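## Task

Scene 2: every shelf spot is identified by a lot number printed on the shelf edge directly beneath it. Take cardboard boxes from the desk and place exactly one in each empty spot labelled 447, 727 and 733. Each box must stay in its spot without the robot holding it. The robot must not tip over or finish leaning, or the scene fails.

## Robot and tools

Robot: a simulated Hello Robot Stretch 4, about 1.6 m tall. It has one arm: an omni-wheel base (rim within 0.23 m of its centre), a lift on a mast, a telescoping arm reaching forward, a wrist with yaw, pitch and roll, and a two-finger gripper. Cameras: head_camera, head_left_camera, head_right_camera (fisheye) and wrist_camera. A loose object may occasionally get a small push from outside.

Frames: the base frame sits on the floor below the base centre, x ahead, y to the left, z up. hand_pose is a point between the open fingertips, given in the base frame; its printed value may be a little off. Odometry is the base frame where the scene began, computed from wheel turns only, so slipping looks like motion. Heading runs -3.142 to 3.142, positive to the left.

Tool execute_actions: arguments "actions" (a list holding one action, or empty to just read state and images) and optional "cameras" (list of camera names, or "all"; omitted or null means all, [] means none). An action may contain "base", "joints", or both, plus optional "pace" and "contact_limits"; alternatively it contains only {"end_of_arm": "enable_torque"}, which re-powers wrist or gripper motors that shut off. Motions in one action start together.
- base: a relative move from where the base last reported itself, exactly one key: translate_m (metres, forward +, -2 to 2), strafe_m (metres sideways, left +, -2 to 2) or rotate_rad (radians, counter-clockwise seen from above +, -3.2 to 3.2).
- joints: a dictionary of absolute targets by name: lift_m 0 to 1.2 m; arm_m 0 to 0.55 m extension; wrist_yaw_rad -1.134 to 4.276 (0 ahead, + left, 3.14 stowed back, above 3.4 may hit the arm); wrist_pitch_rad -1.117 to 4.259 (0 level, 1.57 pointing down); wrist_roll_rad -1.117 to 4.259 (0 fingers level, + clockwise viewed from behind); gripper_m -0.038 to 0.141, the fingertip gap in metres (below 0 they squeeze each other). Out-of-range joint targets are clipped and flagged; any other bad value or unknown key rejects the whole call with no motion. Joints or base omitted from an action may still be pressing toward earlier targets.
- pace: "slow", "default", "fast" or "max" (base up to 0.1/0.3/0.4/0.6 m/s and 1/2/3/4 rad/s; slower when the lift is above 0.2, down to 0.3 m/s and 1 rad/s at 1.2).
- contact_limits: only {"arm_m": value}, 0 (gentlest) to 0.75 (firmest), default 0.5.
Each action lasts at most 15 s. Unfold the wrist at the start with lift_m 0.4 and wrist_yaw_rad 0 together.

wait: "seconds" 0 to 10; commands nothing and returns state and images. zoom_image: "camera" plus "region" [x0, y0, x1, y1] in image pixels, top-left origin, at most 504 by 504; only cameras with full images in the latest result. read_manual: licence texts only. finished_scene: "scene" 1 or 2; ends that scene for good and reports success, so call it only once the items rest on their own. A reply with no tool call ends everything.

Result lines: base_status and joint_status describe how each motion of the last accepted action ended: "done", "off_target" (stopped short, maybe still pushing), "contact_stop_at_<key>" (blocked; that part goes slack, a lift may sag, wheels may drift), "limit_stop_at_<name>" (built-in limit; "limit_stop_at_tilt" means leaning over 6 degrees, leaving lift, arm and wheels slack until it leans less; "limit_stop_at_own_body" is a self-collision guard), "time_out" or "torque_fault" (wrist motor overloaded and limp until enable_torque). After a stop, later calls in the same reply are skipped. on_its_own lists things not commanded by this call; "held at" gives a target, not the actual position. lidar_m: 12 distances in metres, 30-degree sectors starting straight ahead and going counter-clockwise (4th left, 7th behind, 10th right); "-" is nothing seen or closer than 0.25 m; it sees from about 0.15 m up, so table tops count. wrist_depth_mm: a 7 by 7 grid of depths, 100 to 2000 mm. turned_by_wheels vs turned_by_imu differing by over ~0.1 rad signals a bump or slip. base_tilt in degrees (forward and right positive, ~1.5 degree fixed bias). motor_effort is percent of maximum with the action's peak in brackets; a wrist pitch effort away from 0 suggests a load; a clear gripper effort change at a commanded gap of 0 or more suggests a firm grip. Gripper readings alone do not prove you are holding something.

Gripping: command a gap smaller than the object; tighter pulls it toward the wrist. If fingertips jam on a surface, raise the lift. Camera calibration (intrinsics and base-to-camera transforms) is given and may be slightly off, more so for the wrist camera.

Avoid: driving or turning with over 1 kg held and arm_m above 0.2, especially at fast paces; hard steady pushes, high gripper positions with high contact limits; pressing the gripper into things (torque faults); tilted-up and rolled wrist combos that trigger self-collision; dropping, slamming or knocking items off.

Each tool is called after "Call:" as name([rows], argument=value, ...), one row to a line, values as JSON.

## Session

Call:
execute_actions(actions=[])

Scene clock: 0.00 s.
base_odometry: x=+0.000 y=+0.000 heading=+0.000 (m, m, rad; odometry frame)
turned_by_wheels: +0.000 (rad since the last result)
turned_by_imu: +0.000 (rad since the last result)
base_tilt: forward=+0.1 right=+0.0 (deg)
lidar_m: 1.03 2.32 2.20 0.78 0.75 0.81 1.99 1.95 1.04 0.75 0.71 0.74
base_status: not commanded
joint_positions: lift_m=+0.200 arm_m=+0.001 wrist_yaw_rad=+3.183 wrist_pitch_rad=+0.017 wrist_roll_rad=+0.001 gripper_m=+0.057
joint_status: not commanded
motor_effort: lift_m=+19 arm_m=-1 wrist_yaw_rad=+0 wrist_pitch_rad=-8 wrist_roll_rad=-1 gripper_m=-3 wheel_0=+0 wheel_1=+0 wheel_2=+0 (%)
hand_pose: x=-0.1196 y=+0.0755 z=+0.3728 quat_wxyz=(-0.021, -0.008, +0.000, +1.000) (m; base frame)
wrist_depth_mm: - 139 139 - - 1808 1499 / - - 137 - - 1708 798 / - 108 135 - - 1160 1138 / - 117 136 - - 1808 1430 / 141 138 - - - 1756 1464 / 214 1618 213 1661 216 1661 1397 / 212 1042 976 157 1008 1042 1098
pictures: head_camera, head_left_camera, head_right_camera, wrist_camera
camera_calibration (this result's frames):
wrist_camera: T_world_to_cam=[[-0.0735711, 0.997148, -0.0168368, -0.0721893], [-0.0260314, -0.0187969, -0.999484, 0.4361], [-0.99695, -0.0730949, 0.02734, 0.0967158], [0, 0, 0, 1]] pos_world=[0.102462, 0.0872501, 0.432015]
Images, in order (width x height): head_camera 420x560, head_left_camera 420x672, head_right_camera 420x672, wrist_camera 616x392.

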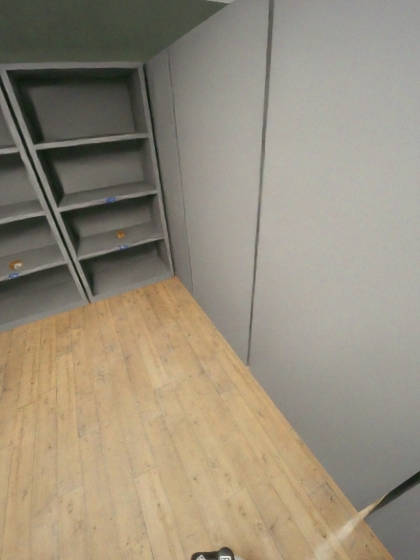

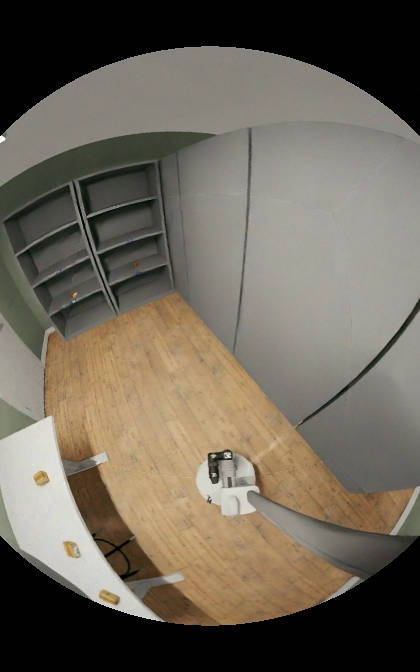

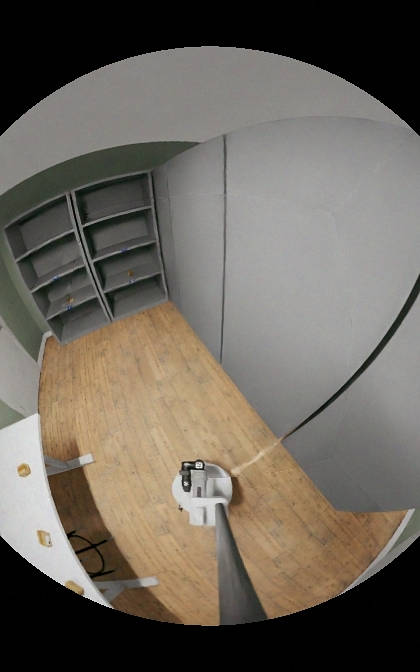

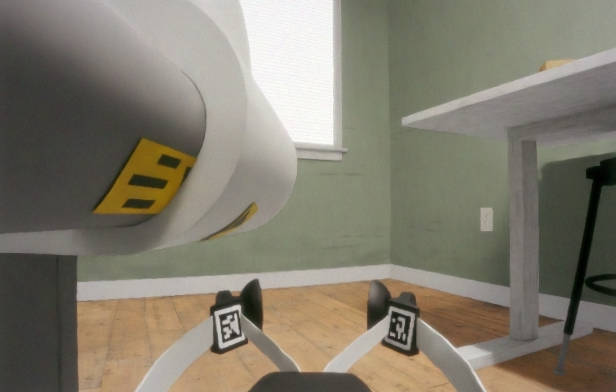

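Mirror layout; desk at about +120°.

Call:
execute_actions([
  {"base":{"rotate_rad":2.06},"joints":{"lift_m":0.75,"wrist_yaw_rad":0,"gripper_m":0.13},"pace":"fast"},
], cameras=[])

Call:
execute_actions([
  {"joints":{"wrist_pitch_rad":0.4,"arm_m":0.1},"pace":"fast"},
], cameras=["head_camera","wrist_camera"])

Scene clock: 2.70 s.
base_odometry: x=+0.000 y=+0.000 heading=+2.060 (m, m, rad; odometry frame)
turned_by_wheels: +2.060 (rad since the last result)
turned_by_imu: +2.094 (rad since the last result)
base_tilt: forward=+0.2 right=-0.1 (deg)
lidar_m: 0.74 0.78 1.06 1.94 1.05 0.77 0.70 0.73 1.01 2.31 2.24 0.81
base_status: done
joint_positions: lift_m=+0.750 arm_m=+0.001 wrist_yaw_rad=+0.000 wrist_pitch_rad=+0.017 wrist_roll_rad=+0.001 gripper_m=+0.130
joint_status: all done
motor_effort: lift_m=+21(22) arm_m=-1(1) wrist_yaw_rad=-1(6) wrist_pitch_rad=-8(8) wrist_roll_rad=-3(2) gripper_m=-1(5) wheel_0=+0(9) wheel_1=+0(7) wheel_2=+0(6) (%)
hand_pose: x=+0.4607 y=-0.0873 z=+0.9232 quat_wxyz=(+1.000, +0.000, +0.008, +0.000) (m; base frame)
wrist_depth_mm: 1397 1366 1366 1366 1336 1336 1336 / 1397 1366 1366 1336 1336 1336 1308 / 1366 1366 1336 1366 1336 1336 1308 / 1366 1366 1336 1336 1336 1308 1281 / 1366 1336 1308 1308 1308 1308 1308 / 960 866 891 1008 991 778 1281 / 603 609 621 149 609 580 621
pictures: none
No camera images: the call's "cameras" was empty. Leave "cameras" out to get every camera's image.

Scene clock: 3.80 s.
base_odometry: x=+0.000 y=+0.000 heading=+2.060 (m, m, rad; odometry frame)
turned_by_wheels: +0.000 (rad since the last result)
turned_by_imu: +0.000 (rad since the last result)
base_tilt: forward=+0.2 right=-0.1 (deg)
lidar_m: 0.75 0.78 1.06 1.94 1.04 0.75 0.70 0.74 1.02 2.33 2.26 0.80
base_status: not commanded
joint_positions: lift_m=+0.750 arm_m=+0.099 wrist_yaw_rad=+0.000 wrist_pitch_rad=+0.402 wrist_roll_rad=+0.001 gripper_m=+0.130
joint_status: all done
motor_effort: lift_m=+21(21) arm_m=+6(6) wrist_yaw_rad=-1(1) wrist_pitch_rad=-7(8) wrist_roll_rad=-1(3) gripper_m=-1(0) wheel_0=+0(0) wheel_1=+0(0) wheel_2=+0(0) (%)
hand_pose: x=+0.5354 y=-0.0874 z=+0.8152 quat_wxyz=(+0.980, +0.000, +0.200, +0.000) (m; base frame)
wrist_depth_mm: 1138 1160 1138 1118 1118 1098 1078 / 1205 1205 1160 1160 1182 1160 1138 / 1229 1160 1160 1118 1118 1118 1182 / 591 691 585 676 676 603 668 / 512 517 517 517 512 504 500 / 991 866 1078 1430 1430 878 1397 / 1042 917 1205 150 1205 960 1229
pictures: head_camera, wrist_camera
camera_calibration (this result's frames):
wrist_camera: T_world_to_cam=[[0.0240474, -0.999323, -0.0278365, -0.0718714], [-0.350536, 0.0176481, -0.936383, 1.01767], [0.93624, 0.0322752, -0.349875, 0.00744845], [0, 0, 0, 1]] pos_world=[0.351486, -0.0900231, 0.953537]
Images, in order (width x height): head_camera 420x560, wrist_camera 616x392.

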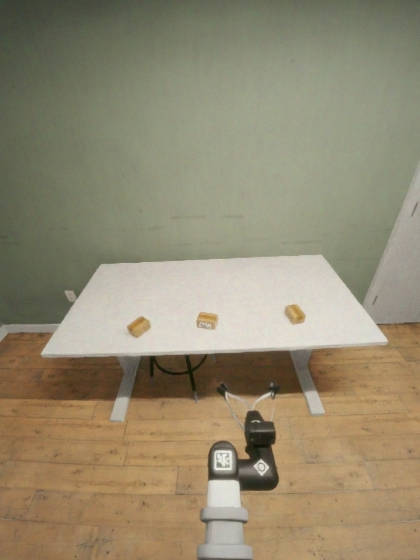

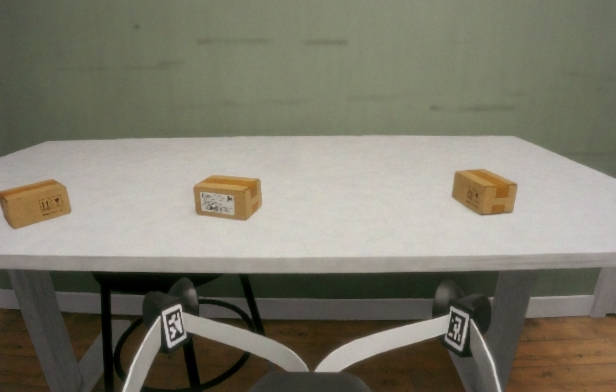

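Call:
execute_actions([
  {"base":{"strafe_m":-0.265},"joints":{"lift_m":0.72,"arm_m":0.36},"pace":"max"},
], cameras=["wrist_camera"])

Scene clock: 5.90 s.
base_odometry: x=+0.234 y=+0.125 heading=+2.060 (m, m, rad; odometry frame)
turned_by_wheels: +0.000 (rad since the last result)
turned_by_imu: +0.001 (rad since the last result)
base_tilt: forward=+0.2 right=-0.1 (deg)
lidar_m: 0.75 0.78 1.08 2.21 1.05 0.76 0.70 0.74 1.02 2.07 2.15 0.82
base_status: done
joint_positions: lift_m=+0.720 arm_m=+0.359 wrist_yaw_rad=+0.000 wrist_pitch_rad=+0.402 wrist_roll_rad=+0.001 gripper_m=+0.130
joint_status: all done
motor_effort: lift_m=+18(22) arm_m=+6(6) wrist_yaw_rad=+0(0) wrist_pitch_rad=-7(8) wrist_roll_rad=-3(2) gripper_m=+0(1) wheel_0=+0(11) wheel_1=+0(10) wheel_2=+0(1) (%)
hand_pose: x=+0.7954 y=-0.0874 z=+0.7854 quat_wxyz=(+0.980, +0.000, +0.200, +0.000) (m; base frame)
wrist_depth_mm: 891 904 891 878 878 866 866 / 931 931 931 946 931 917 904 / 960 976 960 960 946 946 946 / 597 591 585 591 585 580 991 / 418 421 421 351 415 413 407 / 320 309 310 325 324 290 317 / 264 260 264 149 257 251 262
pictures: wrist_camera
camera_calibration (this result's frames):
wrist_camera: T_world_to_cam=[[0.0240231, -0.999324, -0.0278395, -0.0789365], [-0.35066, 0.0176552, -0.936337, 1.08101], [0.936195, 0.0322559, -0.349998, -0.246271], [0, 0, 0, 1]] pos_world=[0.611521, -0.0900248, 0.923796]
Images, in order (width x height): wrist_camera 616x392.

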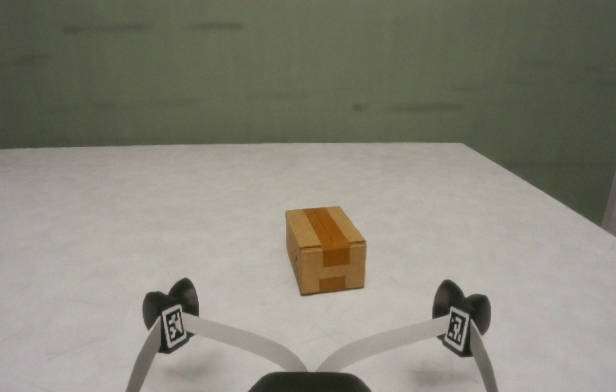

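Call:
execute_actions([
  {"joints":{"lift_m":0.683,"arm_m":0.503,"gripper_m":0.12},"pace":"fast"},
], cameras=["wrist_camera"])

Call:
execute_actions([
  {"joints":{"gripper_m":0.012}},
], cameras=[])

Call:
execute_actions([
  {"joints":{"lift_m":0.705},"pace":"fast"},
], cameras=["wrist_camera"])

Scene clock: 7.57 s.
base_odometry: x=+0.234 y=+0.125 heading=+2.060 (m, m, rad; odometry frame)
turned_by_wheels: +0.000 (rad since the last result)
turned_by_imu: +0.000 (rad since the last result)
base_tilt: forward=+0.0 right=-0.1 (deg)
lidar_m: 0.75 0.81 1.07 2.21 1.04 0.75 0.71 0.74 1.00 2.06 2.16 0.82
base_status: not commanded
joint_positions: lift_m=+0.683 arm_m=+0.502 wrist_yaw_rad=+0.000 wrist_pitch_rad=+0.402 wrist_roll_rad=+0.001 gripper_m=+0.120
joint_status: all done
motor_effort: lift_m=+17(16) arm_m=+6(5) wrist_yaw_rad=+0(2) wrist_pitch_rad=-7(8) wrist_roll_rad=-2(3) gripper_m=-1(2) wheel_0=+0(0) wheel_1=+0(0) wheel_2=+0(0) (%)
hand_pose: x=+0.9384 y=-0.0874 z=+0.7485 quat_wxyz=(+0.980, +0.000, +0.200, +0.000) (m; base frame)
wrist_depth_mm: 768 759 759 750 750 741 741 / 809 798 798 798 798 778 768 / 831 831 820 809 809 798 820 / 492 484 480 480 473 473 469 / 342 343 343 238 340 338 334 / 262 253 255 185 193 247 257 / 216 213 215 154 200 205 212
pictures: wrist_camera
camera_calibration (this result's frames):
wrist_camera: T_world_to_cam=[[0.0240585, -0.999323, -0.0278405, -0.0834214], [-0.350698, 0.0176424, -0.936322, 1.0966], [0.93618, 0.0322902, -0.350036, -0.392991], [0, 0, 0, 1]] pos_world=[0.754492, -0.0900218, 0.886886]
Images, in order (width x height): wrist_camera 616x392.

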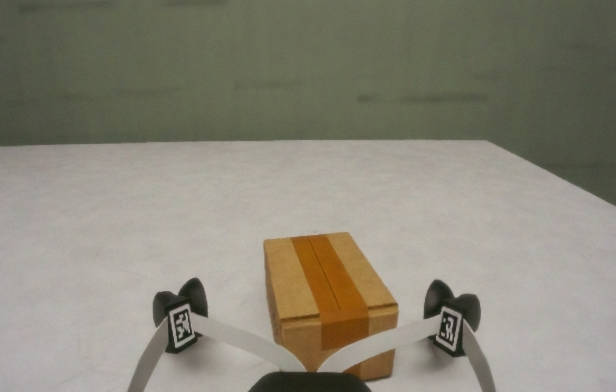

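Scene clock: 9.50 s.
base_odometry: x=+0.234 y=+0.125 heading=+2.060 (m, m, rad; odometry frame)
turned_by_wheels: +0.000 (rad since the last result)
turned_by_imu: +0.000 (rad since the last result)
base_tilt: forward=+0.2 right=+0.0 (deg)
lidar_m: 0.75 0.78 1.06 2.20 1.04 0.74 0.70 0.73 1.01 2.07 2.16 0.82
base_status: not commanded
joint_positions: lift_m=+0.683 arm_m=+0.502 wrist_yaw_rad=+0.000 wrist_pitch_rad=+0.403 wrist_roll_rad=+0.001 gripper_m=+0.012
joint_status: all done
motor_effort: lift_m=+17(17) arm_m=+6(6) wrist_yaw_rad=+1(1) wrist_pitch_rad=-10(10) wrist_roll_rad=-2(1) gripper_m=-22(24) wheel_0=+0(0) wheel_1=+0(1) wheel_2=+0(0) (%)
hand_pose: x=+0.9383 y=-0.0874 z=+0.7483 quat_wxyz=(+0.980, +0.000, +0.200, +0.000) (m; base frame)
wrist_depth_mm: 768 768 759 750 750 741 741 / 809 788 798 788 778 778 768 / 842 820 820 788 778 798 820 / 484 484 477 477 469 473 466 / 342 340 343 227 336 334 332 / 260 264 202 176 183 258 256 / 215 181 183 172 175 163 212
pictures: none
No camera images: the call's "cameras" was empty. Leave "cameras" out to get every camera's image.

Scene clock: 10.20 s.
base_odometry: x=+0.234 y=+0.125 heading=+2.060 (m, m, rad; odometry frame)
turned_by_wheels: +0.000 (rad since the last result)
turned_by_imu: +0.000 (rad since the last result)
base_tilt: forward=+0.2 right=-0.1 (deg)
lidar_m: 0.76 0.79 1.09 2.21 1.05 0.74 0.71 0.74 1.01 2.07 2.14 0.84
base_status: not commanded
joint_positions: lift_m=+0.705 arm_m=+0.502 wrist_yaw_rad=+0.000 wrist_pitch_rad=+0.403 wrist_roll_rad=+0.001 gripper_m=+0.012
joint_status: all done
motor_effort: lift_m=+21(25) arm_m=+6(6) wrist_yaw_rad=+0(0) wrist_pitch_rad=-11(10) wrist_roll_rad=-2(3) gripper_m=-22(21) wheel_0=+0(0) wheel_1=-1(1) wheel_2=+0(0) (%)
hand_pose: x=+0.9382 y=-0.0874 z=+0.7699 quat_wxyz=(+0.980, +0.000, +0.200, +0.000) (m; base frame)
wrist_depth_mm: 768 768 759 759 750 741 732 / 798 798 798 788 798 788 768 / 842 831 820 820 809 820 820 / 549 549 539 535 535 530 569 / 384 387 387 227 382 379 375 / 296 297 203 176 183 293 290 / 244 195 182 172 176 163 239
pictures: wrist_camera
camera_calibration (this result's frames):
wrist_camera: T_world_to_cam=[[0.0239218, -0.999325, -0.0278636, -0.082707], [-0.351605, 0.0176808, -0.935981, 1.11716], [0.935843, 0.0321873, -0.350945, -0.384395], [0, 0, 0, 1]] pos_world=[0.754511, -0.0900308, 0.908433]
Images, in order (width x height): wrist_camera 616x392.

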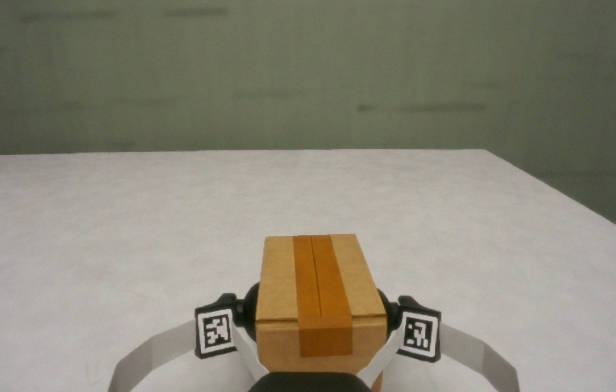

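Call:
execute_actions([
  {"base":{"rotate_rad":-1.55},"joints":{"arm_m":0.4,"lift_m":0.73}},
], cameras=[])

Call:
execute_actions([
  {"base":{"translate_m":0.4},"joints":{"lift_m":0.9},"pace":"max"},
], cameras=["head_camera","wrist_camera"])

Scene clock: 12.43 s.
base_odometry: x=+0.234 y=+0.125 heading=+0.510 (m, m, rad; odometry frame)
turned_by_wheels: -1.550 (rad since the last result)
turned_by_imu: -1.577 (rad since the last result)
base_tilt: forward=+0.2 right=-0.1 (deg)
lidar_m: 2.07 2.16 0.82 0.77 0.78 1.10 2.22 1.01 0.74 0.70 0.75 1.06
base_status: done
joint_positions: lift_m=+0.730 arm_m=+0.401 wrist_yaw_rad=+0.000 wrist_pitch_rad=+0.403 wrist_roll_rad=+0.001 gripper_m=+0.012
joint_status: all done
motor_effort: lift_m=+21(23) arm_m=-6(7) wrist_yaw_rad=+1(2) wrist_pitch_rad=-10(11) wrist_roll_rad=-3(3) gripper_m=-22(22) wheel_0=-1(6) wheel_1=+0(5) wheel_2=+1(7) (%)
hand_pose: x=+0.8373 y=-0.0875 z=+0.7949 quat_wxyz=(+0.980, +0.000, +0.200, +0.000) (m; base frame)
wrist_depth_mm: 1499 1708 1464 1708 1708 1308 976 / 1618 1808 1756 1756 1756 1366 960 / 1576 1863 1537 1863 1808 1366 991 / 1708 - - 1983 1983 1464 976 / 1708 1808 1708 227 1756 1499 991 / 1464 1537 202 176 183 1366 976 / 1229 661 183 172 175 163 976
pictures: none
No camera images: the call's "cameras" was empty. Leave "cameras" out to get every camera's image.

Scene clock: 14.87 s.
base_odometry: x=+0.583 y=+0.320 heading=+0.510 (m, m, rad; odometry frame)
turned_by_wheels: +0.000 (rad since the last result)
turned_by_imu: -0.001 (rad since the last result)
base_tilt: forward=+0.1 right=-0.1 (deg)
lidar_m: 1.65 1.75 1.63 0.77 0.79 1.10 2.62 1.02 0.75 0.71 0.75 1.03
base_status: done
joint_positions: lift_m=+0.900 arm_m=+0.401 wrist_yaw_rad=+0.000 wrist_pitch_rad=+0.403 wrist_roll_rad=+0.001 gripper_m=+0.012
joint_status: all done
motor_effort: lift_m=+20(24) arm_m=-6(6) wrist_yaw_rad=+0(0) wrist_pitch_rad=-10(12) wrist_roll_rad=-3(2) gripper_m=-21(21) wheel_0=+0(6) wheel_1=-1(3) wheel_2=+0(12) (%)
hand_pose: x=+0.8372 y=-0.0874 z=+0.9650 quat_wxyz=(+0.980, +0.000, +0.200, +0.000) (m; base frame)
wrist_depth_mm: 1397 1366 960 1366 1336 1281 931 / 1430 1397 1060 1397 1366 1138 931 / 1499 1499 1060 1499 1464 1336 976 / 1537 1576 1255 1499 1537 1366 991 / 1336 1336 1205 227 1229 1160 991 / 1576 1618 203 176 183 1308 976 / 1366 750 182 172 175 163 976
pictures: head_camera, wrist_camera
camera_calibration (this result's frames):
wrist_camera: T_world_to_cam=[[0.0237572, -0.999329, -0.0278617, -0.0747631], [-0.351634, 0.0177357, -0.935969, 1.26427], [0.935836, 0.0320332, -0.350977, -0.221381], [0, 0, 0, 1]] pos_world=[0.653512, -0.090044, 1.10353]
Images, in order (width x height): head_camera 420x560, wrist_camera 616x392.

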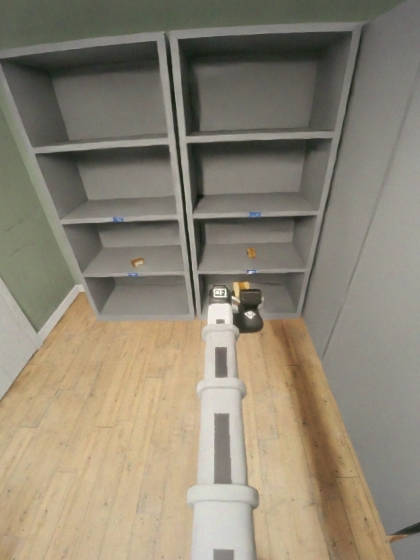

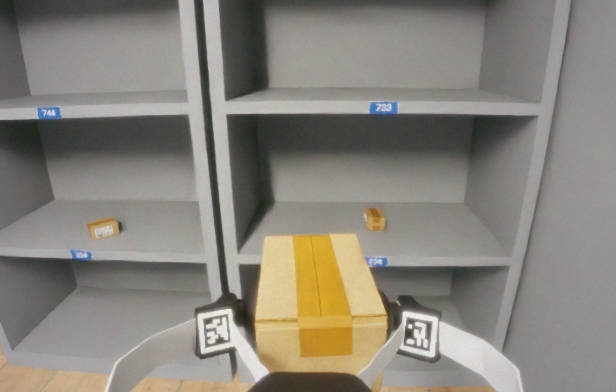

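Call:
execute_actions([
  {"base":{"strafe_m":-0.165},"joints":{"lift_m":0.98,"arm_m":0.54},"pace":"max"},
], cameras=["wrist_camera"])

Call:
execute_actions([
  {"base":{"translate_m":0.875},"pace":"max"},
], cameras=["head_camera","wrist_camera"])

Scene clock: 16.73 s.
base_odometry: x=+0.664 y=+0.176 heading=+0.510 (m, m, rad; odometry frame)
turned_by_wheels: +0.000 (rad since the last result)
turned_by_imu: +0.000 (rad since the last result)
base_tilt: forward=+0.2 right=-0.2 (deg)
lidar_m: 1.66 1.73 1.76 0.93 0.99 1.35 2.63 0.78 0.57 0.54 0.57 0.80
base_status: done
joint_positions: lift_m=+0.980 arm_m=+0.539 wrist_yaw_rad=+0.000 wrist_pitch_rad=+0.403 wrist_roll_rad=+0.001 gripper_m=+0.012
joint_status: all done
motor_effort: lift_m=+20(25) arm_m=+5(6) wrist_yaw_rad=+0(0) wrist_pitch_rad=-11(12) wrist_roll_rad=-1(4) gripper_m=-23(22) wheel_0=+0(8) wheel_1=+1(9) wheel_2=+0(1) (%)
hand_pose: x=+0.9753 y=-0.0874 z=+1.0450 quat_wxyz=(+0.980, +0.000, +0.200, +0.000) (m; base frame)
wrist_depth_mm: 1281 842 1205 1255 1229 946 750 / 1308 891 1281 1281 1255 960 732 / 1160 931 1078 1042 1060 904 732 / 1464 1008 1430 1397 1397 960 741 / 1336 1042 1281 228 1336 1025 732 / 1618 1138 203 176 184 1008 732 / 1397 668 182 171 176 162 750
pictures: wrist_camera
camera_calibration (this result's frames):
wrist_camera: T_world_to_cam=[[0.0239531, -0.999325, -0.0278616, -0.0759521], [-0.351636, 0.0176668, -0.93597, 1.38768], [0.93583, 0.0322165, -0.350976, -0.322461], [0, 0, 0, 1]] pos_world=[0.791548, -0.090028, 1.18354]
Images, in order (width x height): wrist_camera 616x392.

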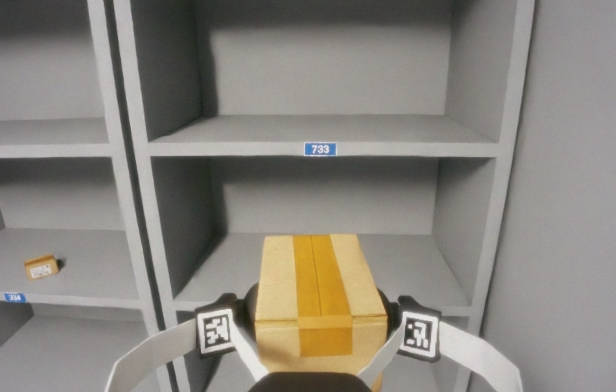

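Scene clock: 20.67 s.
base_odometry: x=+1.427 y=+0.603 heading=+0.510 (m, m, rad; odometry frame)
turned_by_wheels: +0.000 (rad since the last result)
turned_by_imu: -0.003 (rad since the last result)
base_tilt: forward=+0.1 right=-0.1 (deg)
lidar_m: 0.78 0.82 1.12 1.71 1.26 1.40 2.27 0.79 0.58 0.54 0.57 0.81
base_status: done
joint_positions: lift_m=+0.980 arm_m=+0.539 wrist_yaw_rad=+0.000 wrist_pitch_rad=+0.403 wrist_roll_rad=+0.001 gripper_m=+0.012
joint_status: not commanded
motor_effort: lift_m=+20(20) arm_m=+6(6) wrist_yaw_rad=+0(0) wrist_pitch_rad=-10(10) wrist_roll_rad=-2(1) gripper_m=-22(22) wheel_0=-2(6) wheel_1=-1(5) wheel_2=+1(9) (%)
hand_pose: x=+0.9753 y=-0.0874 z=+1.0450 quat_wxyz=(+0.980, +0.000, +0.200, +0.000) (m; base frame)
wrist_depth_mm: 430 427 424 418 415 410 410 / 452 445 442 439 436 427 424 / 480 473 466 459 459 449 449 / 496 496 488 484 477 473 466 / 397 394 394 227 389 389 384 / 301 303 204 176 183 300 297 / 249 197 183 172 175 162 245
pictures: head_camera, wrist_camera
camera_calibration (this result's frames):
wrist_camera: T_world_to_cam=[[0.0239514, -0.999325, -0.0278622, -0.0759504], [-0.351656, 0.0176673, -0.935963, 1.38769], [0.935823, 0.0322155, -0.350995, -0.322443], [0, 0, 0, 1]] pos_world=[0.791558, -0.0900281, 1.18353]
Images, in order (width x height): head_camera 420x560, wrist_camera 616x392.

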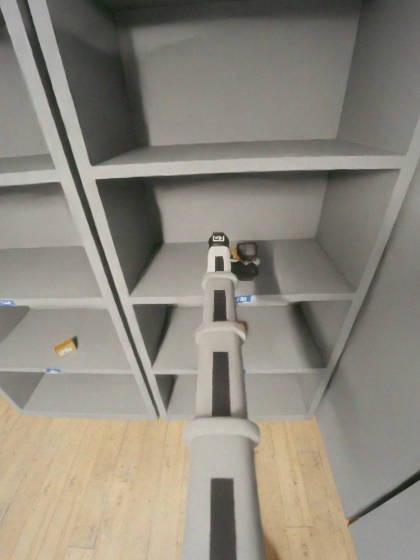

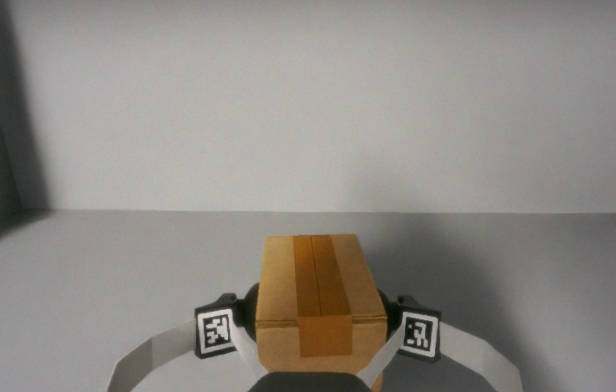

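Call:
execute_actions([
  {"joints":{"lift_m":0.954}},
], cameras=[])

Call:
execute_actions([
  {"joints":{"gripper_m":0.09}},
], cameras=["wrist_camera"])

Call:
execute_actions([
  {"base":{"translate_m":-1.685},"joints":{"arm_m":0.2,"lift_m":0.965,"gripper_m":0.14},"pace":"max"},
], cameras=["wrist_camera"])

Call:
execute_actions([
  {"base":{"rotate_rad":1.55},"joints":{"lift_m":0.73},"pace":"max"},
], cameras=[])

Call:
execute_actions([
  {"base":{"translate_m":0.165},"joints":{"arm_m":0.33,"lift_m":0.72},"pace":"max"},
], cameras=["head_camera","wrist_camera"])

Scene clock: 21.93 s.
base_odometry: x=+1.427 y=+0.603 heading=+0.510 (m, m, rad; odometry frame)
turned_by_wheels: +0.000 (rad since the last result)
turned_by_imu: +0.000 (rad since the last result)
base_tilt: forward=+0.1 right=-0.1 (deg)
lidar_m: 0.77 0.81 1.12 1.68 1.25 1.38 2.27 0.79 0.58 0.55 0.59 0.80
base_status: not commanded
joint_positions: lift_m=+0.954 arm_m=+0.539 wrist_yaw_rad=+0.000 wrist_pitch_rad=+0.403 wrist_roll_rad=+0.001 gripper_m=+0.012
joint_status: all done
motor_effort: lift_m=+17(19) arm_m=+6(5) wrist_yaw_rad=+1(1) wrist_pitch_rad=-10(11) wrist_roll_rad=-2(2) gripper_m=-21(21) wheel_0=-2(2) wheel_1=-1(1) wheel_2=+1(1) (%)
hand_pose: x=+0.9753 y=-0.0874 z=+1.0192 quat_wxyz=(+0.980, +0.000, +0.200, +0.000) (m; base frame)
wrist_depth_mm: 430 427 424 418 415 410 407 / 445 445 442 439 433 430 424 / 477 473 466 462 459 452 449 / 484 484 477 477 473 466 459 / 342 342 342 226 338 334 332 / 262 264 203 175 183 260 257 / 215 182 183 172 175 162 211
pictures: none
No camera images: the call's "cameras" was empty. Leave "cameras" out to get every camera's image.

Scene clock: 23.50 s.
base_odometry: x=+1.427 y=+0.603 heading=+0.510 (m, m, rad; odometry frame)
turned_by_wheels: +0.000 (rad since the last result)
turned_by_imu: +0.000 (rad since the last result)
base_tilt: forward=+0.0 right=-0.1 (deg)
lidar_m: 0.78 0.83 1.14 1.71 1.25 1.40 2.28 0.78 0.57 0.55 0.58 0.81
base_status: not commanded
joint_positions: lift_m=+0.954 arm_m=+0.539 wrist_yaw_rad=+0.000 wrist_pitch_rad=+0.402 wrist_roll_rad=+0.001 gripper_m=+0.090
joint_status: all done
motor_effort: lift_m=+17(17) arm_m=+5(6) wrist_yaw_rad=+0(0) wrist_pitch_rad=-9(10) wrist_roll_rad=-2(3) gripper_m=-2(21) wheel_0=-2(2) wheel_1=-1(1) wheel_2=+1(1) (%)
hand_pose: x=+0.9754 y=-0.0874 z=+1.0194 quat_wxyz=(+0.980, +0.000, +0.200, +0.000) (m; base frame)
wrist_depth_mm: 433 427 427 418 415 407 404 / 455 449 445 439 436 430 424 / 480 473 466 462 459 452 449 / 488 484 480 477 477 469 462 / 343 343 342 239 340 336 332 / 263 265 214 185 193 259 258 / 216 213 208 150 202 208 213
pictures: wrist_camera
camera_calibration (this result's frames):
wrist_camera: T_world_to_cam=[[0.0239707, -0.999325, -0.0278458, -0.0767002], [-0.351005, 0.0176675, -0.936207, 1.36341], [0.936067, 0.0322155, -0.350345, -0.332394], [0, 0, 0, 1]] pos_world=[0.791544, -0.0900282, 1.15784]
Images, in order (width x height): wrist_camera 616x392.

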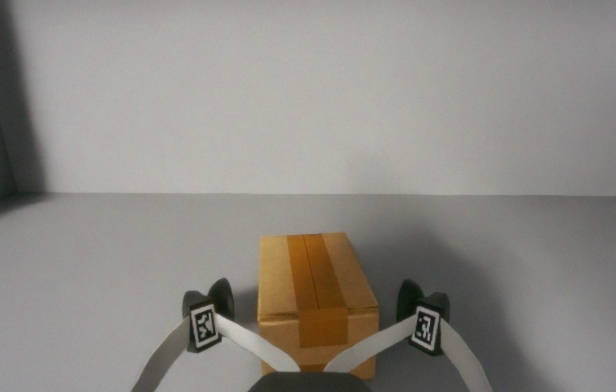

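Scene clock: 29.57 s.
base_odometry: x=-0.044 y=-0.219 heading=+0.510 (m, m, rad; odometry frame)
turned_by_wheels: +0.000 (rad since the last result)
turned_by_imu: +0.002 (rad since the last result)
base_tilt: forward=+0.1 right=+0.0 (deg)
lidar_m: 2.21 2.43 0.98 0.93 0.97 1.86 1.81 0.78 0.58 0.54 0.56 0.78
base_status: done
joint_positions: lift_m=+0.965 arm_m=+0.201 wrist_yaw_rad=+0.000 wrist_pitch_rad=+0.402 wrist_roll_rad=+0.001 gripper_m=+0.140
joint_status: all done
motor_effort: lift_m=+20(21) arm_m=-6(6) wrist_yaw_rad=+1(0) wrist_pitch_rad=-7(9) wrist_roll_rad=-3(2) gripper_m=-1(2) wheel_0=+1(6) wheel_1=+0(7) wheel_2=+0(10) (%)
hand_pose: x=+0.6374 y=-0.0875 z=+1.0302 quat_wxyz=(+0.980, +0.000, +0.200, +0.000) (m; base frame)
wrist_depth_mm: - - - - - 1078 741 / - - - - 1921 1078 732 / - - - - - 1118 723 / - - - - - 1098 732 / - - - - - 1078 723 / 1921 1808 1921 1863 1863 208 723 / 1499 1464 1537 152 1464 931 723
pictures: wrist_camera
camera_calibration (this result's frames):
wrist_camera: T_world_to_cam=[[0.0236984, -0.999331, -0.027841, -0.0682041], [-0.350814, 0.017765, -0.936277, 1.2548], [0.936145, 0.0319553, -0.350158, -0.0124915], [0, 0, 0, 1]] pos_world=[0.453512, -0.0900508, 1.16857]
Images, in order (width x height): wrist_camera 616x392.

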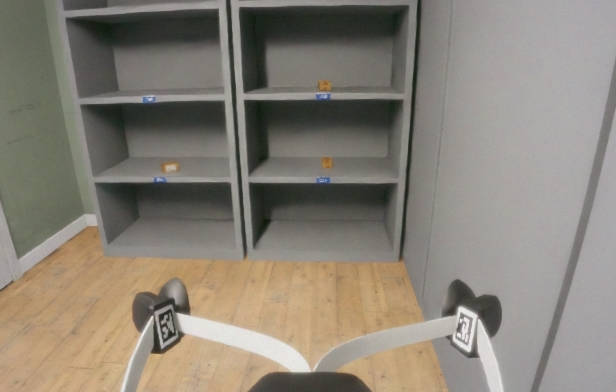

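Scene clock: 31.77 s.
base_odometry: x=-0.044 y=-0.219 heading=+2.060 (m, m, rad; odometry frame)
turned_by_wheels: +1.550 (rad since the last result)
turned_by_imu: +1.576 (rad since the last result)
base_tilt: forward=+0.3 right=-0.2 (deg)
lidar_m: 0.91 0.97 1.88 1.80 0.80 0.56 0.54 0.57 0.78 2.08 2.49 1.00
base_status: done
joint_positions: lift_m=+0.730 arm_m=+0.201 wrist_yaw_rad=+0.000 wrist_pitch_rad=+0.402 wrist_roll_rad=+0.001 gripper_m=+0.140
joint_status: all done
motor_effort: lift_m=+18(21) arm_m=-6(6) wrist_yaw_rad=+0(1) wrist_pitch_rad=-8(8) wrist_roll_rad=-1(1) gripper_m=+0(0) wheel_0=+0(3) wheel_1=+1(7) wheel_2=+0(7) (%)
hand_pose: x=+0.6374 y=-0.0874 z=+0.7954 quat_wxyz=(+0.980, +0.000, +0.200, +0.000) (m; base frame)
wrist_depth_mm: 1205 1182 1182 1160 1182 1160 1160 / 1255 1229 1229 1255 1229 1229 1205 / 1308 1078 1042 1042 1025 1008 1025 / 627 609 621 621 615 609 615 / 1464 1025 820 1430 1464 1464 991 / 1499 991 1160 1464 1464 208 1042 / 1229 1060 1182 152 1160 1138 1138
pictures: none
No camera images: the call's "cameras" was empty. Leave "cameras" out to get every camera's image.

Scene clock: 33.47 s.
base_odometry: x=-0.121 y=-0.073 heading=+2.060 (m, m, rad; odometry frame)
turned_by_wheels: +0.000 (rad since the last result)
turned_by_imu: -0.001 (rad since the last result)
base_tilt: forward=+0.2 right=-0.1 (deg)
lidar_m: 0.76 0.79 1.87 1.80 1.04 0.75 0.71 0.74 1.00 2.45 1.11 0.80
base_status: done
joint_positions: lift_m=+0.720 arm_m=+0.329 wrist_yaw_rad=+0.000 wrist_pitch_rad=+0.402 wrist_roll_rad=+0.001 gripper_m=+0.140
joint_status: all done
motor_effort: lift_m=+18(18) arm_m=+5(8) wrist_yaw_rad=+0(2) wrist_pitch_rad=-7(8) wrist_roll_rad=-2(3) gripper_m=-1(0) wheel_0=-2(8) wheel_1=+0(6) wheel_2=+1(14) (%)
hand_pose: x=+0.7654 y=-0.0873 z=+0.7854 quat_wxyz=(+0.980, +0.000, +0.200, +0.000) (m; base frame)
wrist_depth_mm: 946 931 931 917 917 904 904 / 991 960 976 960 946 946 946 / 1008 991 1008 991 976 960 960 / 597 591 585 591 585 580 574 / 377 421 421 357 418 413 410 / 324 309 325 324 322 208 317 / 265 257 264 151 254 255 262
pictures: head_camera, wrist_camera
camera_calibration (this result's frames):
wrist_camera: T_world_to_cam=[[0.0241324, -0.999321, -0.0278367, -0.0782745], [-0.350657, 0.0176143, -0.936338, 1.07047], [0.936193, 0.0323572, -0.349994, -0.218228], [0, 0, 0, 1]] pos_world=[0.581561, -0.0900158, 0.923767]
Images, in order (width x height): head_camera 420x560, wrist_camera 616x392.

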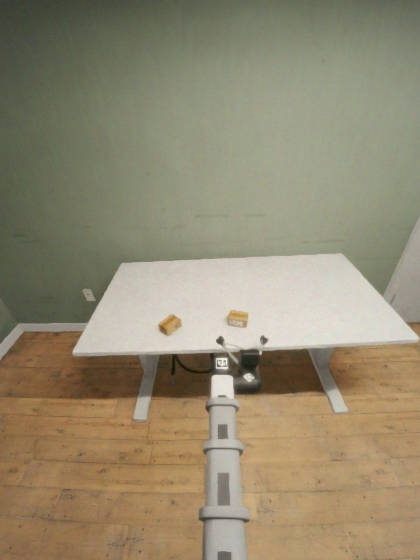

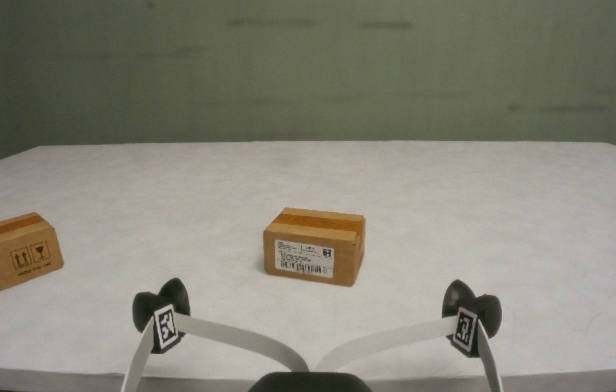

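Call:
execute_actions([
  {"base":{"strafe_m":0.076},"joints":{"lift_m":0.74,"arm_m":0.522,"wrist_yaw_rad":-0.3},"pace":"fast"},
], cameras=["wrist_camera"])

Call:
execute_actions([
  {"joints":{"lift_m":0.683}},
], cameras=["wrist_camera"])

Scene clock: 35.33 s.
base_odometry: x=-0.188 y=-0.109 heading=+2.060 (m, m, rad; odometry frame)
turned_by_wheels: +0.000 (rad since the last result)
turned_by_imu: -0.001 (rad since the last result)
base_tilt: forward=+0.1 right=-0.1 (deg)
lidar_m: 0.75 0.79 1.78 1.72 1.79 0.74 0.69 0.74 1.01 2.56 1.15 0.78
base_status: done
joint_positions: lift_m=+0.740 arm_m=+0.521 wrist_yaw_rad=-0.300 wrist_pitch_rad=+0.402 wrist_roll_rad=+0.001 gripper_m=+0.140
joint_status: all done
motor_effort: lift_m=+21(24) arm_m=+5(6) wrist_yaw_rad=-1(6) wrist_pitch_rad=-7(8) wrist_roll_rad=-3(2) gripper_m=+0(0) wheel_0=-1(9) wheel_1=-1(9) wheel_2=+1(1) (%)
hand_pose: x=+0.9198 y=-0.1619 z=+0.8052 quat_wxyz=(+0.969, +0.030, +0.197, -0.146) (m; base frame)
wrist_depth_mm: 676 707 750 788 842 904 960 / 707 741 788 842 891 946 1008 / 732 778 820 854 946 976 1060 / 654 647 647 647 634 634 634 / 455 459 459 459 455 452 449 / 351 324 355 355 353 208 345 / 290 282 278 151 252 281 291
pictures: wrist_camera
camera_calibration (this result's frames):
wrist_camera: T_world_to_cam=[[-0.272219, -0.961833, -0.0278358, 0.122689], [-0.329778, 0.120432, -0.936345, 1.14189], [0.90396, -0.245711, -0.349975, -0.36874], [0, 0, 0, 1]] pos_world=[0.743295, -0.110118, 0.94357]
Images, in order (width x height): wrist_camera 616x392.

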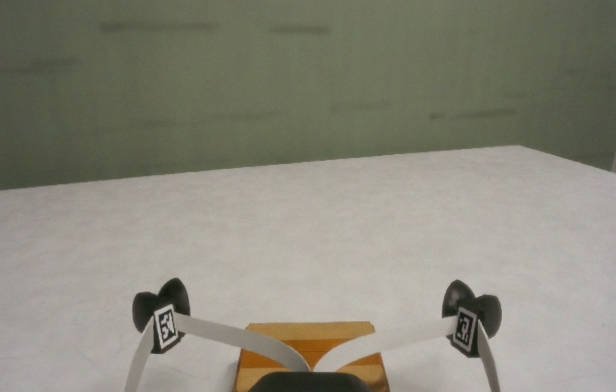

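Scene clock: 36.50 s.
base_odometry: x=-0.188 y=-0.109 heading=+2.060 (m, m, rad; odometry frame)
turned_by_wheels: +0.000 (rad since the last result)
turned_by_imu: +0.000 (rad since the last result)
base_tilt: forward=+0.1 right=-0.1 (deg)
lidar_m: 0.77 0.80 1.77 1.73 1.81 0.75 0.71 0.76 1.03 2.55 1.12 0.79
base_status: not commanded
joint_positions: lift_m=+0.683 arm_m=+0.521 wrist_yaw_rad=-0.300 wrist_pitch_rad=+0.402 wrist_roll_rad=+0.001 gripper_m=+0.140
joint_status: all done
motor_effort: lift_m=+16(17) arm_m=+5(6) wrist_yaw_rad=-1(1) wrist_pitch_rad=-7(7) wrist_roll_rad=-3(2) gripper_m=-2(0) wheel_0=-2(1) wheel_1=-1(1) wheel_2=+1(1) (%)
hand_pose: x=+0.9198 y=-0.1619 z=+0.7485 quat_wxyz=(+0.969, +0.030, +0.197, -0.146) (m; base frame)
wrist_depth_mm: 668 715 750 788 842 904 946 / 707 741 788 831 891 946 1008 / 723 759 788 798 788 788 809 / 488 488 480 477 477 477 469 / 343 343 342 239 338 336 336 / 262 250 195 191 193 208 259 / 216 210 207 152 202 208 213
pictures: wrist_camera
camera_calibration (this result's frames):
wrist_camera: T_world_to_cam=[[-0.272219, -0.961833, -0.0278361, 0.121113], [-0.329784, 0.120434, -0.936343, 1.08885], [0.903958, -0.245711, -0.349981, -0.388561], [0, 0, 0, 1]] pos_world=[0.743296, -0.110118, 0.88692]
Images, in order (width x height): wrist_camera 616x392.

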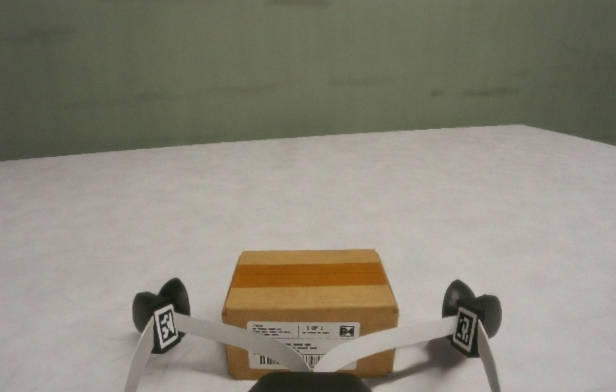

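Call:
execute_actions([
  {"joints":{"gripper_m":0.04}},
], cameras=[])

Call:
execute_actions([
  {"joints":{"lift_m":0.75},"pace":"fast"},
], cameras=["wrist_camera","head_left_camera"])

Scene clock: 38.70 s.
base_odometry: x=-0.188 y=-0.109 heading=+2.060 (m, m, rad; odometry frame)
turned_by_wheels: +0.000 (rad since the last result)
turned_by_imu: -0.001 (rad since the last result)
base_tilt: forward=+0.1 right=+0.0 (deg)
lidar_m: 0.76 0.78 1.77 1.71 1.80 0.75 0.71 0.73 1.01 2.53 1.14 0.80
base_status: not commanded
joint_positions: lift_m=+0.683 arm_m=+0.521 wrist_yaw_rad=-0.300 wrist_pitch_rad=+0.403 wrist_roll_rad=+0.001 gripper_m=+0.040
joint_status: all done
motor_effort: lift_m=+17(17) arm_m=+6(5) wrist_yaw_rad=+0(1) wrist_pitch_rad=-10(11) wrist_roll_rad=-3(2) gripper_m=-20(22) wheel_0=-1(1) wheel_1=-1(1) wheel_2=+1(1) (%)
hand_pose: x=+0.9196 y=-0.1619 z=+0.7483 quat_wxyz=(+0.969, +0.030, +0.198, -0.146) (m; base frame)
wrist_depth_mm: 676 707 750 788 842 917 960 / 707 732 778 842 878 931 1008 / 732 759 798 788 778 788 798 / 484 484 480 477 473 469 469 / 340 342 340 340 336 336 332 / 260 263 185 176 182 258 257 / 215 167 180 178 179 169 212
pictures: none
No camera images: the call's "cameras" was empty. Leave "cameras" out to get every camera's image.

Scene clock: 39.70 s.
base_odometry: x=-0.188 y=-0.109 heading=+2.060 (m, m, rad; odometry frame)
turned_by_wheels: +0.000 (rad since the last result)
turned_by_imu: +0.000 (rad since the last result)
base_tilt: forward=+0.3 right=+0.0 (deg)
lidar_m: 0.74 0.78 1.79 1.73 1.79 0.75 0.71 0.74 1.01 2.54 1.13 0.79
base_status: not commanded
joint_positions: lift_m=+0.750 arm_m=+0.521 wrist_yaw_rad=-0.300 wrist_pitch_rad=+0.403 wrist_roll_rad=+0.001 gripper_m=+0.040
joint_status: all done
motor_effort: lift_m=+21(24) arm_m=+6(5) wrist_yaw_rad=-1(1) wrist_pitch_rad=-10(11) wrist_roll_rad=-3(3) gripper_m=-21(20) wheel_0=-2(1) wheel_1=-1(1) wheel_2=+1(1) (%)
hand_pose: x=+0.9196 y=-0.1619 z=+0.8149 quat_wxyz=(+0.969, +0.030, +0.198, -0.146) (m; base frame)
wrist_depth_mm: 668 707 750 798 866 891 946 / 707 732 778 831 891 946 1025 / 732 768 820 866 917 991 1078 / 683 683 668 668 661 661 647 / 477 477 480 473 473 469 466 / 366 368 184 176 181 364 359 / 303 167 179 178 179 169 303
pictures: head_left_camera, wrist_camera
camera_calibration (this result's frames):
wrist_camera: T_world_to_cam=[[-0.272269, -0.961818, -0.0278625, 0.123027], [-0.330776, 0.120749, -0.935952, 1.15154], [0.90358, -0.245615, -0.351022, -0.364026], [0, 0, 0, 1]] pos_world=[0.743324, -0.110127, 0.953432]
Images, in order (width x height): head_left_camera 420x672, wrist_camera 616x392.

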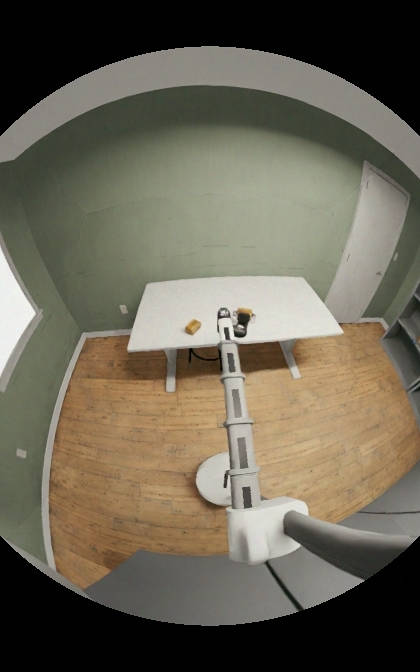

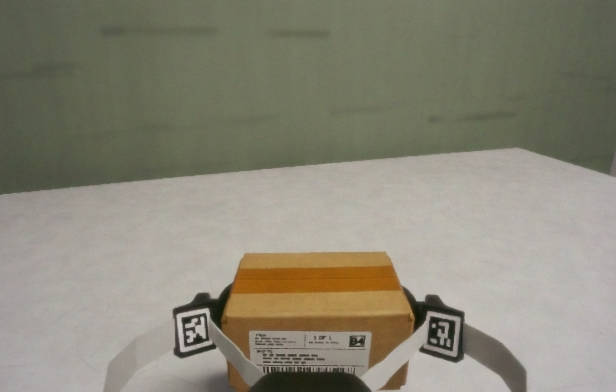

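Call:
execute_actions([
  {"base":{"strafe_m":1.15},"joints":{"arm_m":0.005,"wrist_yaw_rad":0},"pace":"max"},
], cameras=["head_left_camera","head_right_camera"])

Scene clock: 43.93 s.
base_odometry: x=-1.204 y=-0.649 heading=+2.060 (m, m, rad; odometry frame)
turned_by_wheels: +0.000 (rad since the last result)
turned_by_imu: -0.007 (rad since the last result)
base_tilt: forward=+0.1 right=+0.0 (deg)
lidar_m: 1.55 0.79 0.61 0.56 0.60 0.81 2.20 0.85 1.04 2.69 1.09 0.95
base_status: done
joint_positions: lift_m=+0.750 arm_m=+0.006 wrist_yaw_rad=+0.000 wrist_pitch_rad=+0.403 wrist_roll_rad=+0.001 gripper_m=+0.040
joint_status: all done
motor_effort: lift_m=+21(21) arm_m=-6(6) wrist_yaw_rad=+0(10) wrist_pitch_rad=-11(11) wrist_roll_rad=-2(2) gripper_m=-22(21) wheel_0=+1(8) wheel_1=-1(11) wheel_2=+1(2) (%)
hand_pose: x=+0.4423 y=-0.0874 z=+0.8148 quat_wxyz=(+0.980, +0.000, +0.200, +0.000) (m; base frame)
wrist_depth_mm: 917 1205 1205 1182 1160 1160 1182 / 960 1255 1229 1255 1229 1205 1229 / 931 1281 1308 1308 1336 1281 1138 / 960 1397 1397 1397 1366 1397 820 / 946 1366 1430 1430 1430 1464 946 / 946 1336 185 176 182 1499 1229 / 931 166 179 178 179 169 1205
pictures: head_left_camera, head_right_camera
Images, in order (width x height): head_left_camera 420x672, head_right_camera 420x672.

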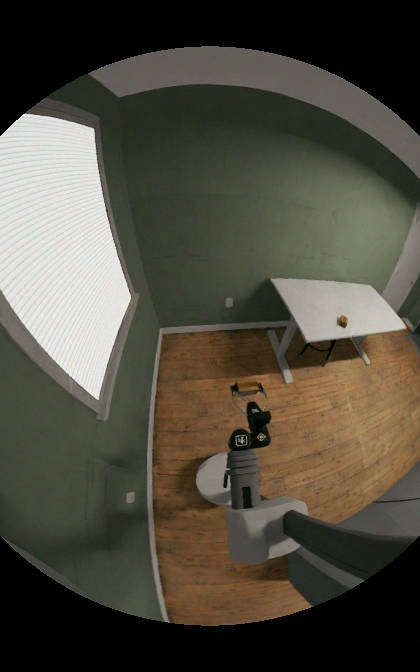

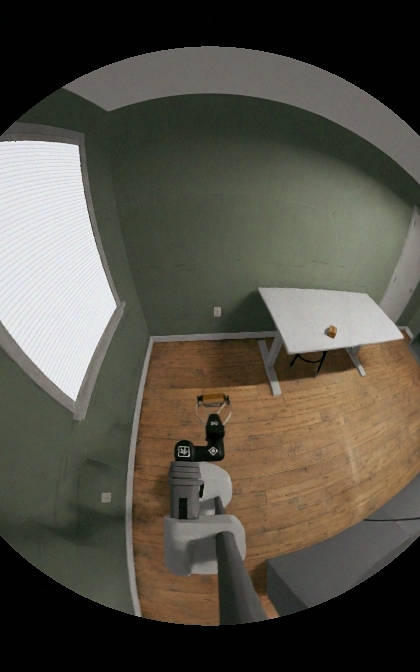

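Call:
execute_actions([
  {"base":{"translate_m":-1.78},"joints":{"lift_m":0.35},"pace":"max"},
], cameras=["head_right_camera"])

Scene clock: 49.73 s.
base_odometry: x=-0.368 y=-2.221 heading=+2.060 (m, m, rad; odometry frame)
turned_by_wheels: +0.000 (rad since the last result)
turned_by_imu: +0.001 (rad since the last result)
base_tilt: forward=+0.1 right=-0.1 (deg)
lidar_m: 2.16 0.82 0.56 0.55 0.57 0.44 0.39 0.42 0.59 1.55 0.88 0.74
base_status: done
joint_positions: lift_m=+0.350 arm_m=+0.006 wrist_yaw_rad=+0.000 wrist_pitch_rad=+0.403 wrist_roll_rad=+0.001 gripper_m=+0.040
joint_status: all done
motor_effort: lift_m=+19(23) arm_m=-6(6) wrist_yaw_rad=+0(0) wrist_pitch_rad=-11(12) wrist_roll_rad=-3(2) gripper_m=-21(21) wheel_0=+0(2) wheel_1=+0(5) wheel_2=-1(10) (%)
hand_pose: x=+0.4423 y=-0.0874 z=+0.4150 quat_wxyz=(+0.980, +0.000, +0.200, +0.000) (m; base frame)
wrist_depth_mm: 891 1308 - - - - 564 / 904 1308 - - - - 574 / 917 1308 - - - - 574 / 904 1308 1576 1576 1576 1366 569 / 917 1138 1160 1160 1138 842 580 / 831 891 184 176 182 768 574 / 715 166 179 177 179 169 574
pictures: head_right_camera
Images, in order (width x height): head_right_camera 420x672.

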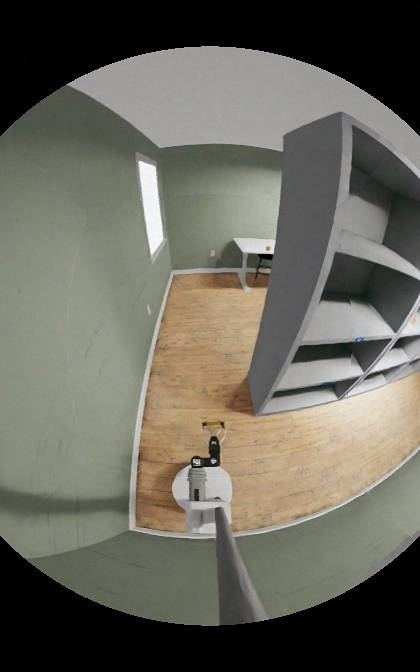

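Call:
execute_actions([
  {"base":{"strafe_m":-0.8},"joints":{"lift_m":0.45},"pace":"max"},
], cameras=["head_camera","head_right_camera","wrist_camera"])

Call:
zoom_image(camera="head_camera", region=[190,300,300,360])

Scene clock: 53.03 s.
base_odometry: x=+0.339 y=-1.845 heading=+2.060 (m, m, rad; odometry frame)
turned_by_wheels: +0.000 (rad since the last result)
turned_by_imu: +0.005 (rad since the last result)
base_tilt: forward=+0.1 right=+0.0 (deg)
lidar_m: 0.59 0.61 1.41 1.35 0.60 0.43 0.39 0.43 0.58 1.54 0.87 0.64
base_status: done
joint_positions: lift_m=+0.450 arm_m=+0.006 wrist_yaw_rad=+0.000 wrist_pitch_rad=+0.403 wrist_roll_rad=+0.001 gripper_m=+0.040
joint_status: all done
motor_effort: lift_m=+19(27) arm_m=-6(6) wrist_yaw_rad=+0(1) wrist_pitch_rad=-11(12) wrist_roll_rad=-2(2) gripper_m=-21(21) wheel_0=+0(13) wheel_1=+0(11) wheel_2=+1(0) (%)
hand_pose: x=+0.4422 y=-0.0874 z=+0.5150 quat_wxyz=(+0.980, +0.000, +0.200, +0.000) (m; base frame)
wrist_depth_mm: 530 732 741 723 715 715 691 / 530 768 768 768 759 741 676 / 512 597 585 580 580 574 580 / 384 379 377 373 366 368 364 / 535 768 904 878 878 878 676 / 539 759 185 176 181 866 676 / 535 166 180 178 179 169 683
pictures: head_camera, head_right_camera, wrist_camera
camera_calibration (this result's frames):
wrist_camera: T_world_to_cam=[[0.0237406, -0.99933, -0.0278661, -0.0779105], [-0.351805, 0.0177399, -0.935905, 0.704218], [0.935772, 0.0320224, -0.351148, -0.00955674], [0, 0, 0, 1]] pos_world=[0.25854, -0.090045, 0.653555]
Images, in order (width x height): head_camera 420x560, head_right_camera 420x672, wrist_camera 616x392.

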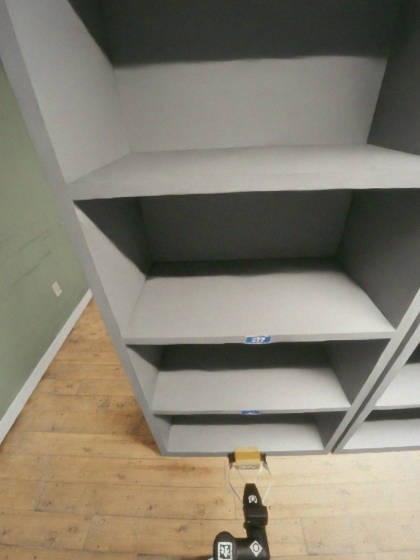

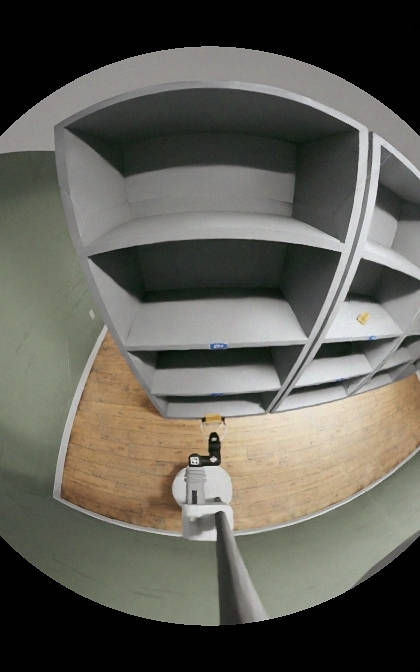

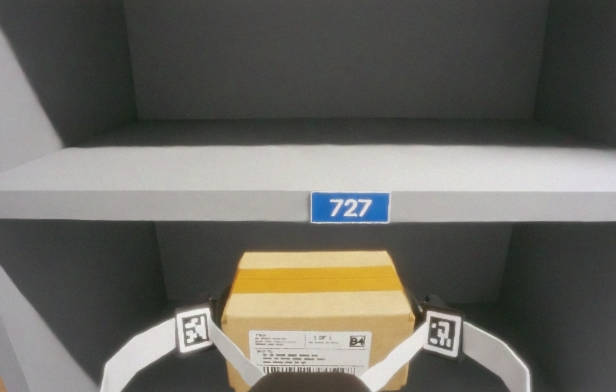

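Region (190, 300, 300, 360) of head_camera's 420x560 image, scaled by 4.582, with more detail than that image has; it fills the top 275 rows of this view, and the rest is white.

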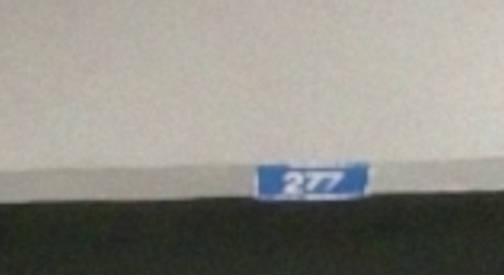

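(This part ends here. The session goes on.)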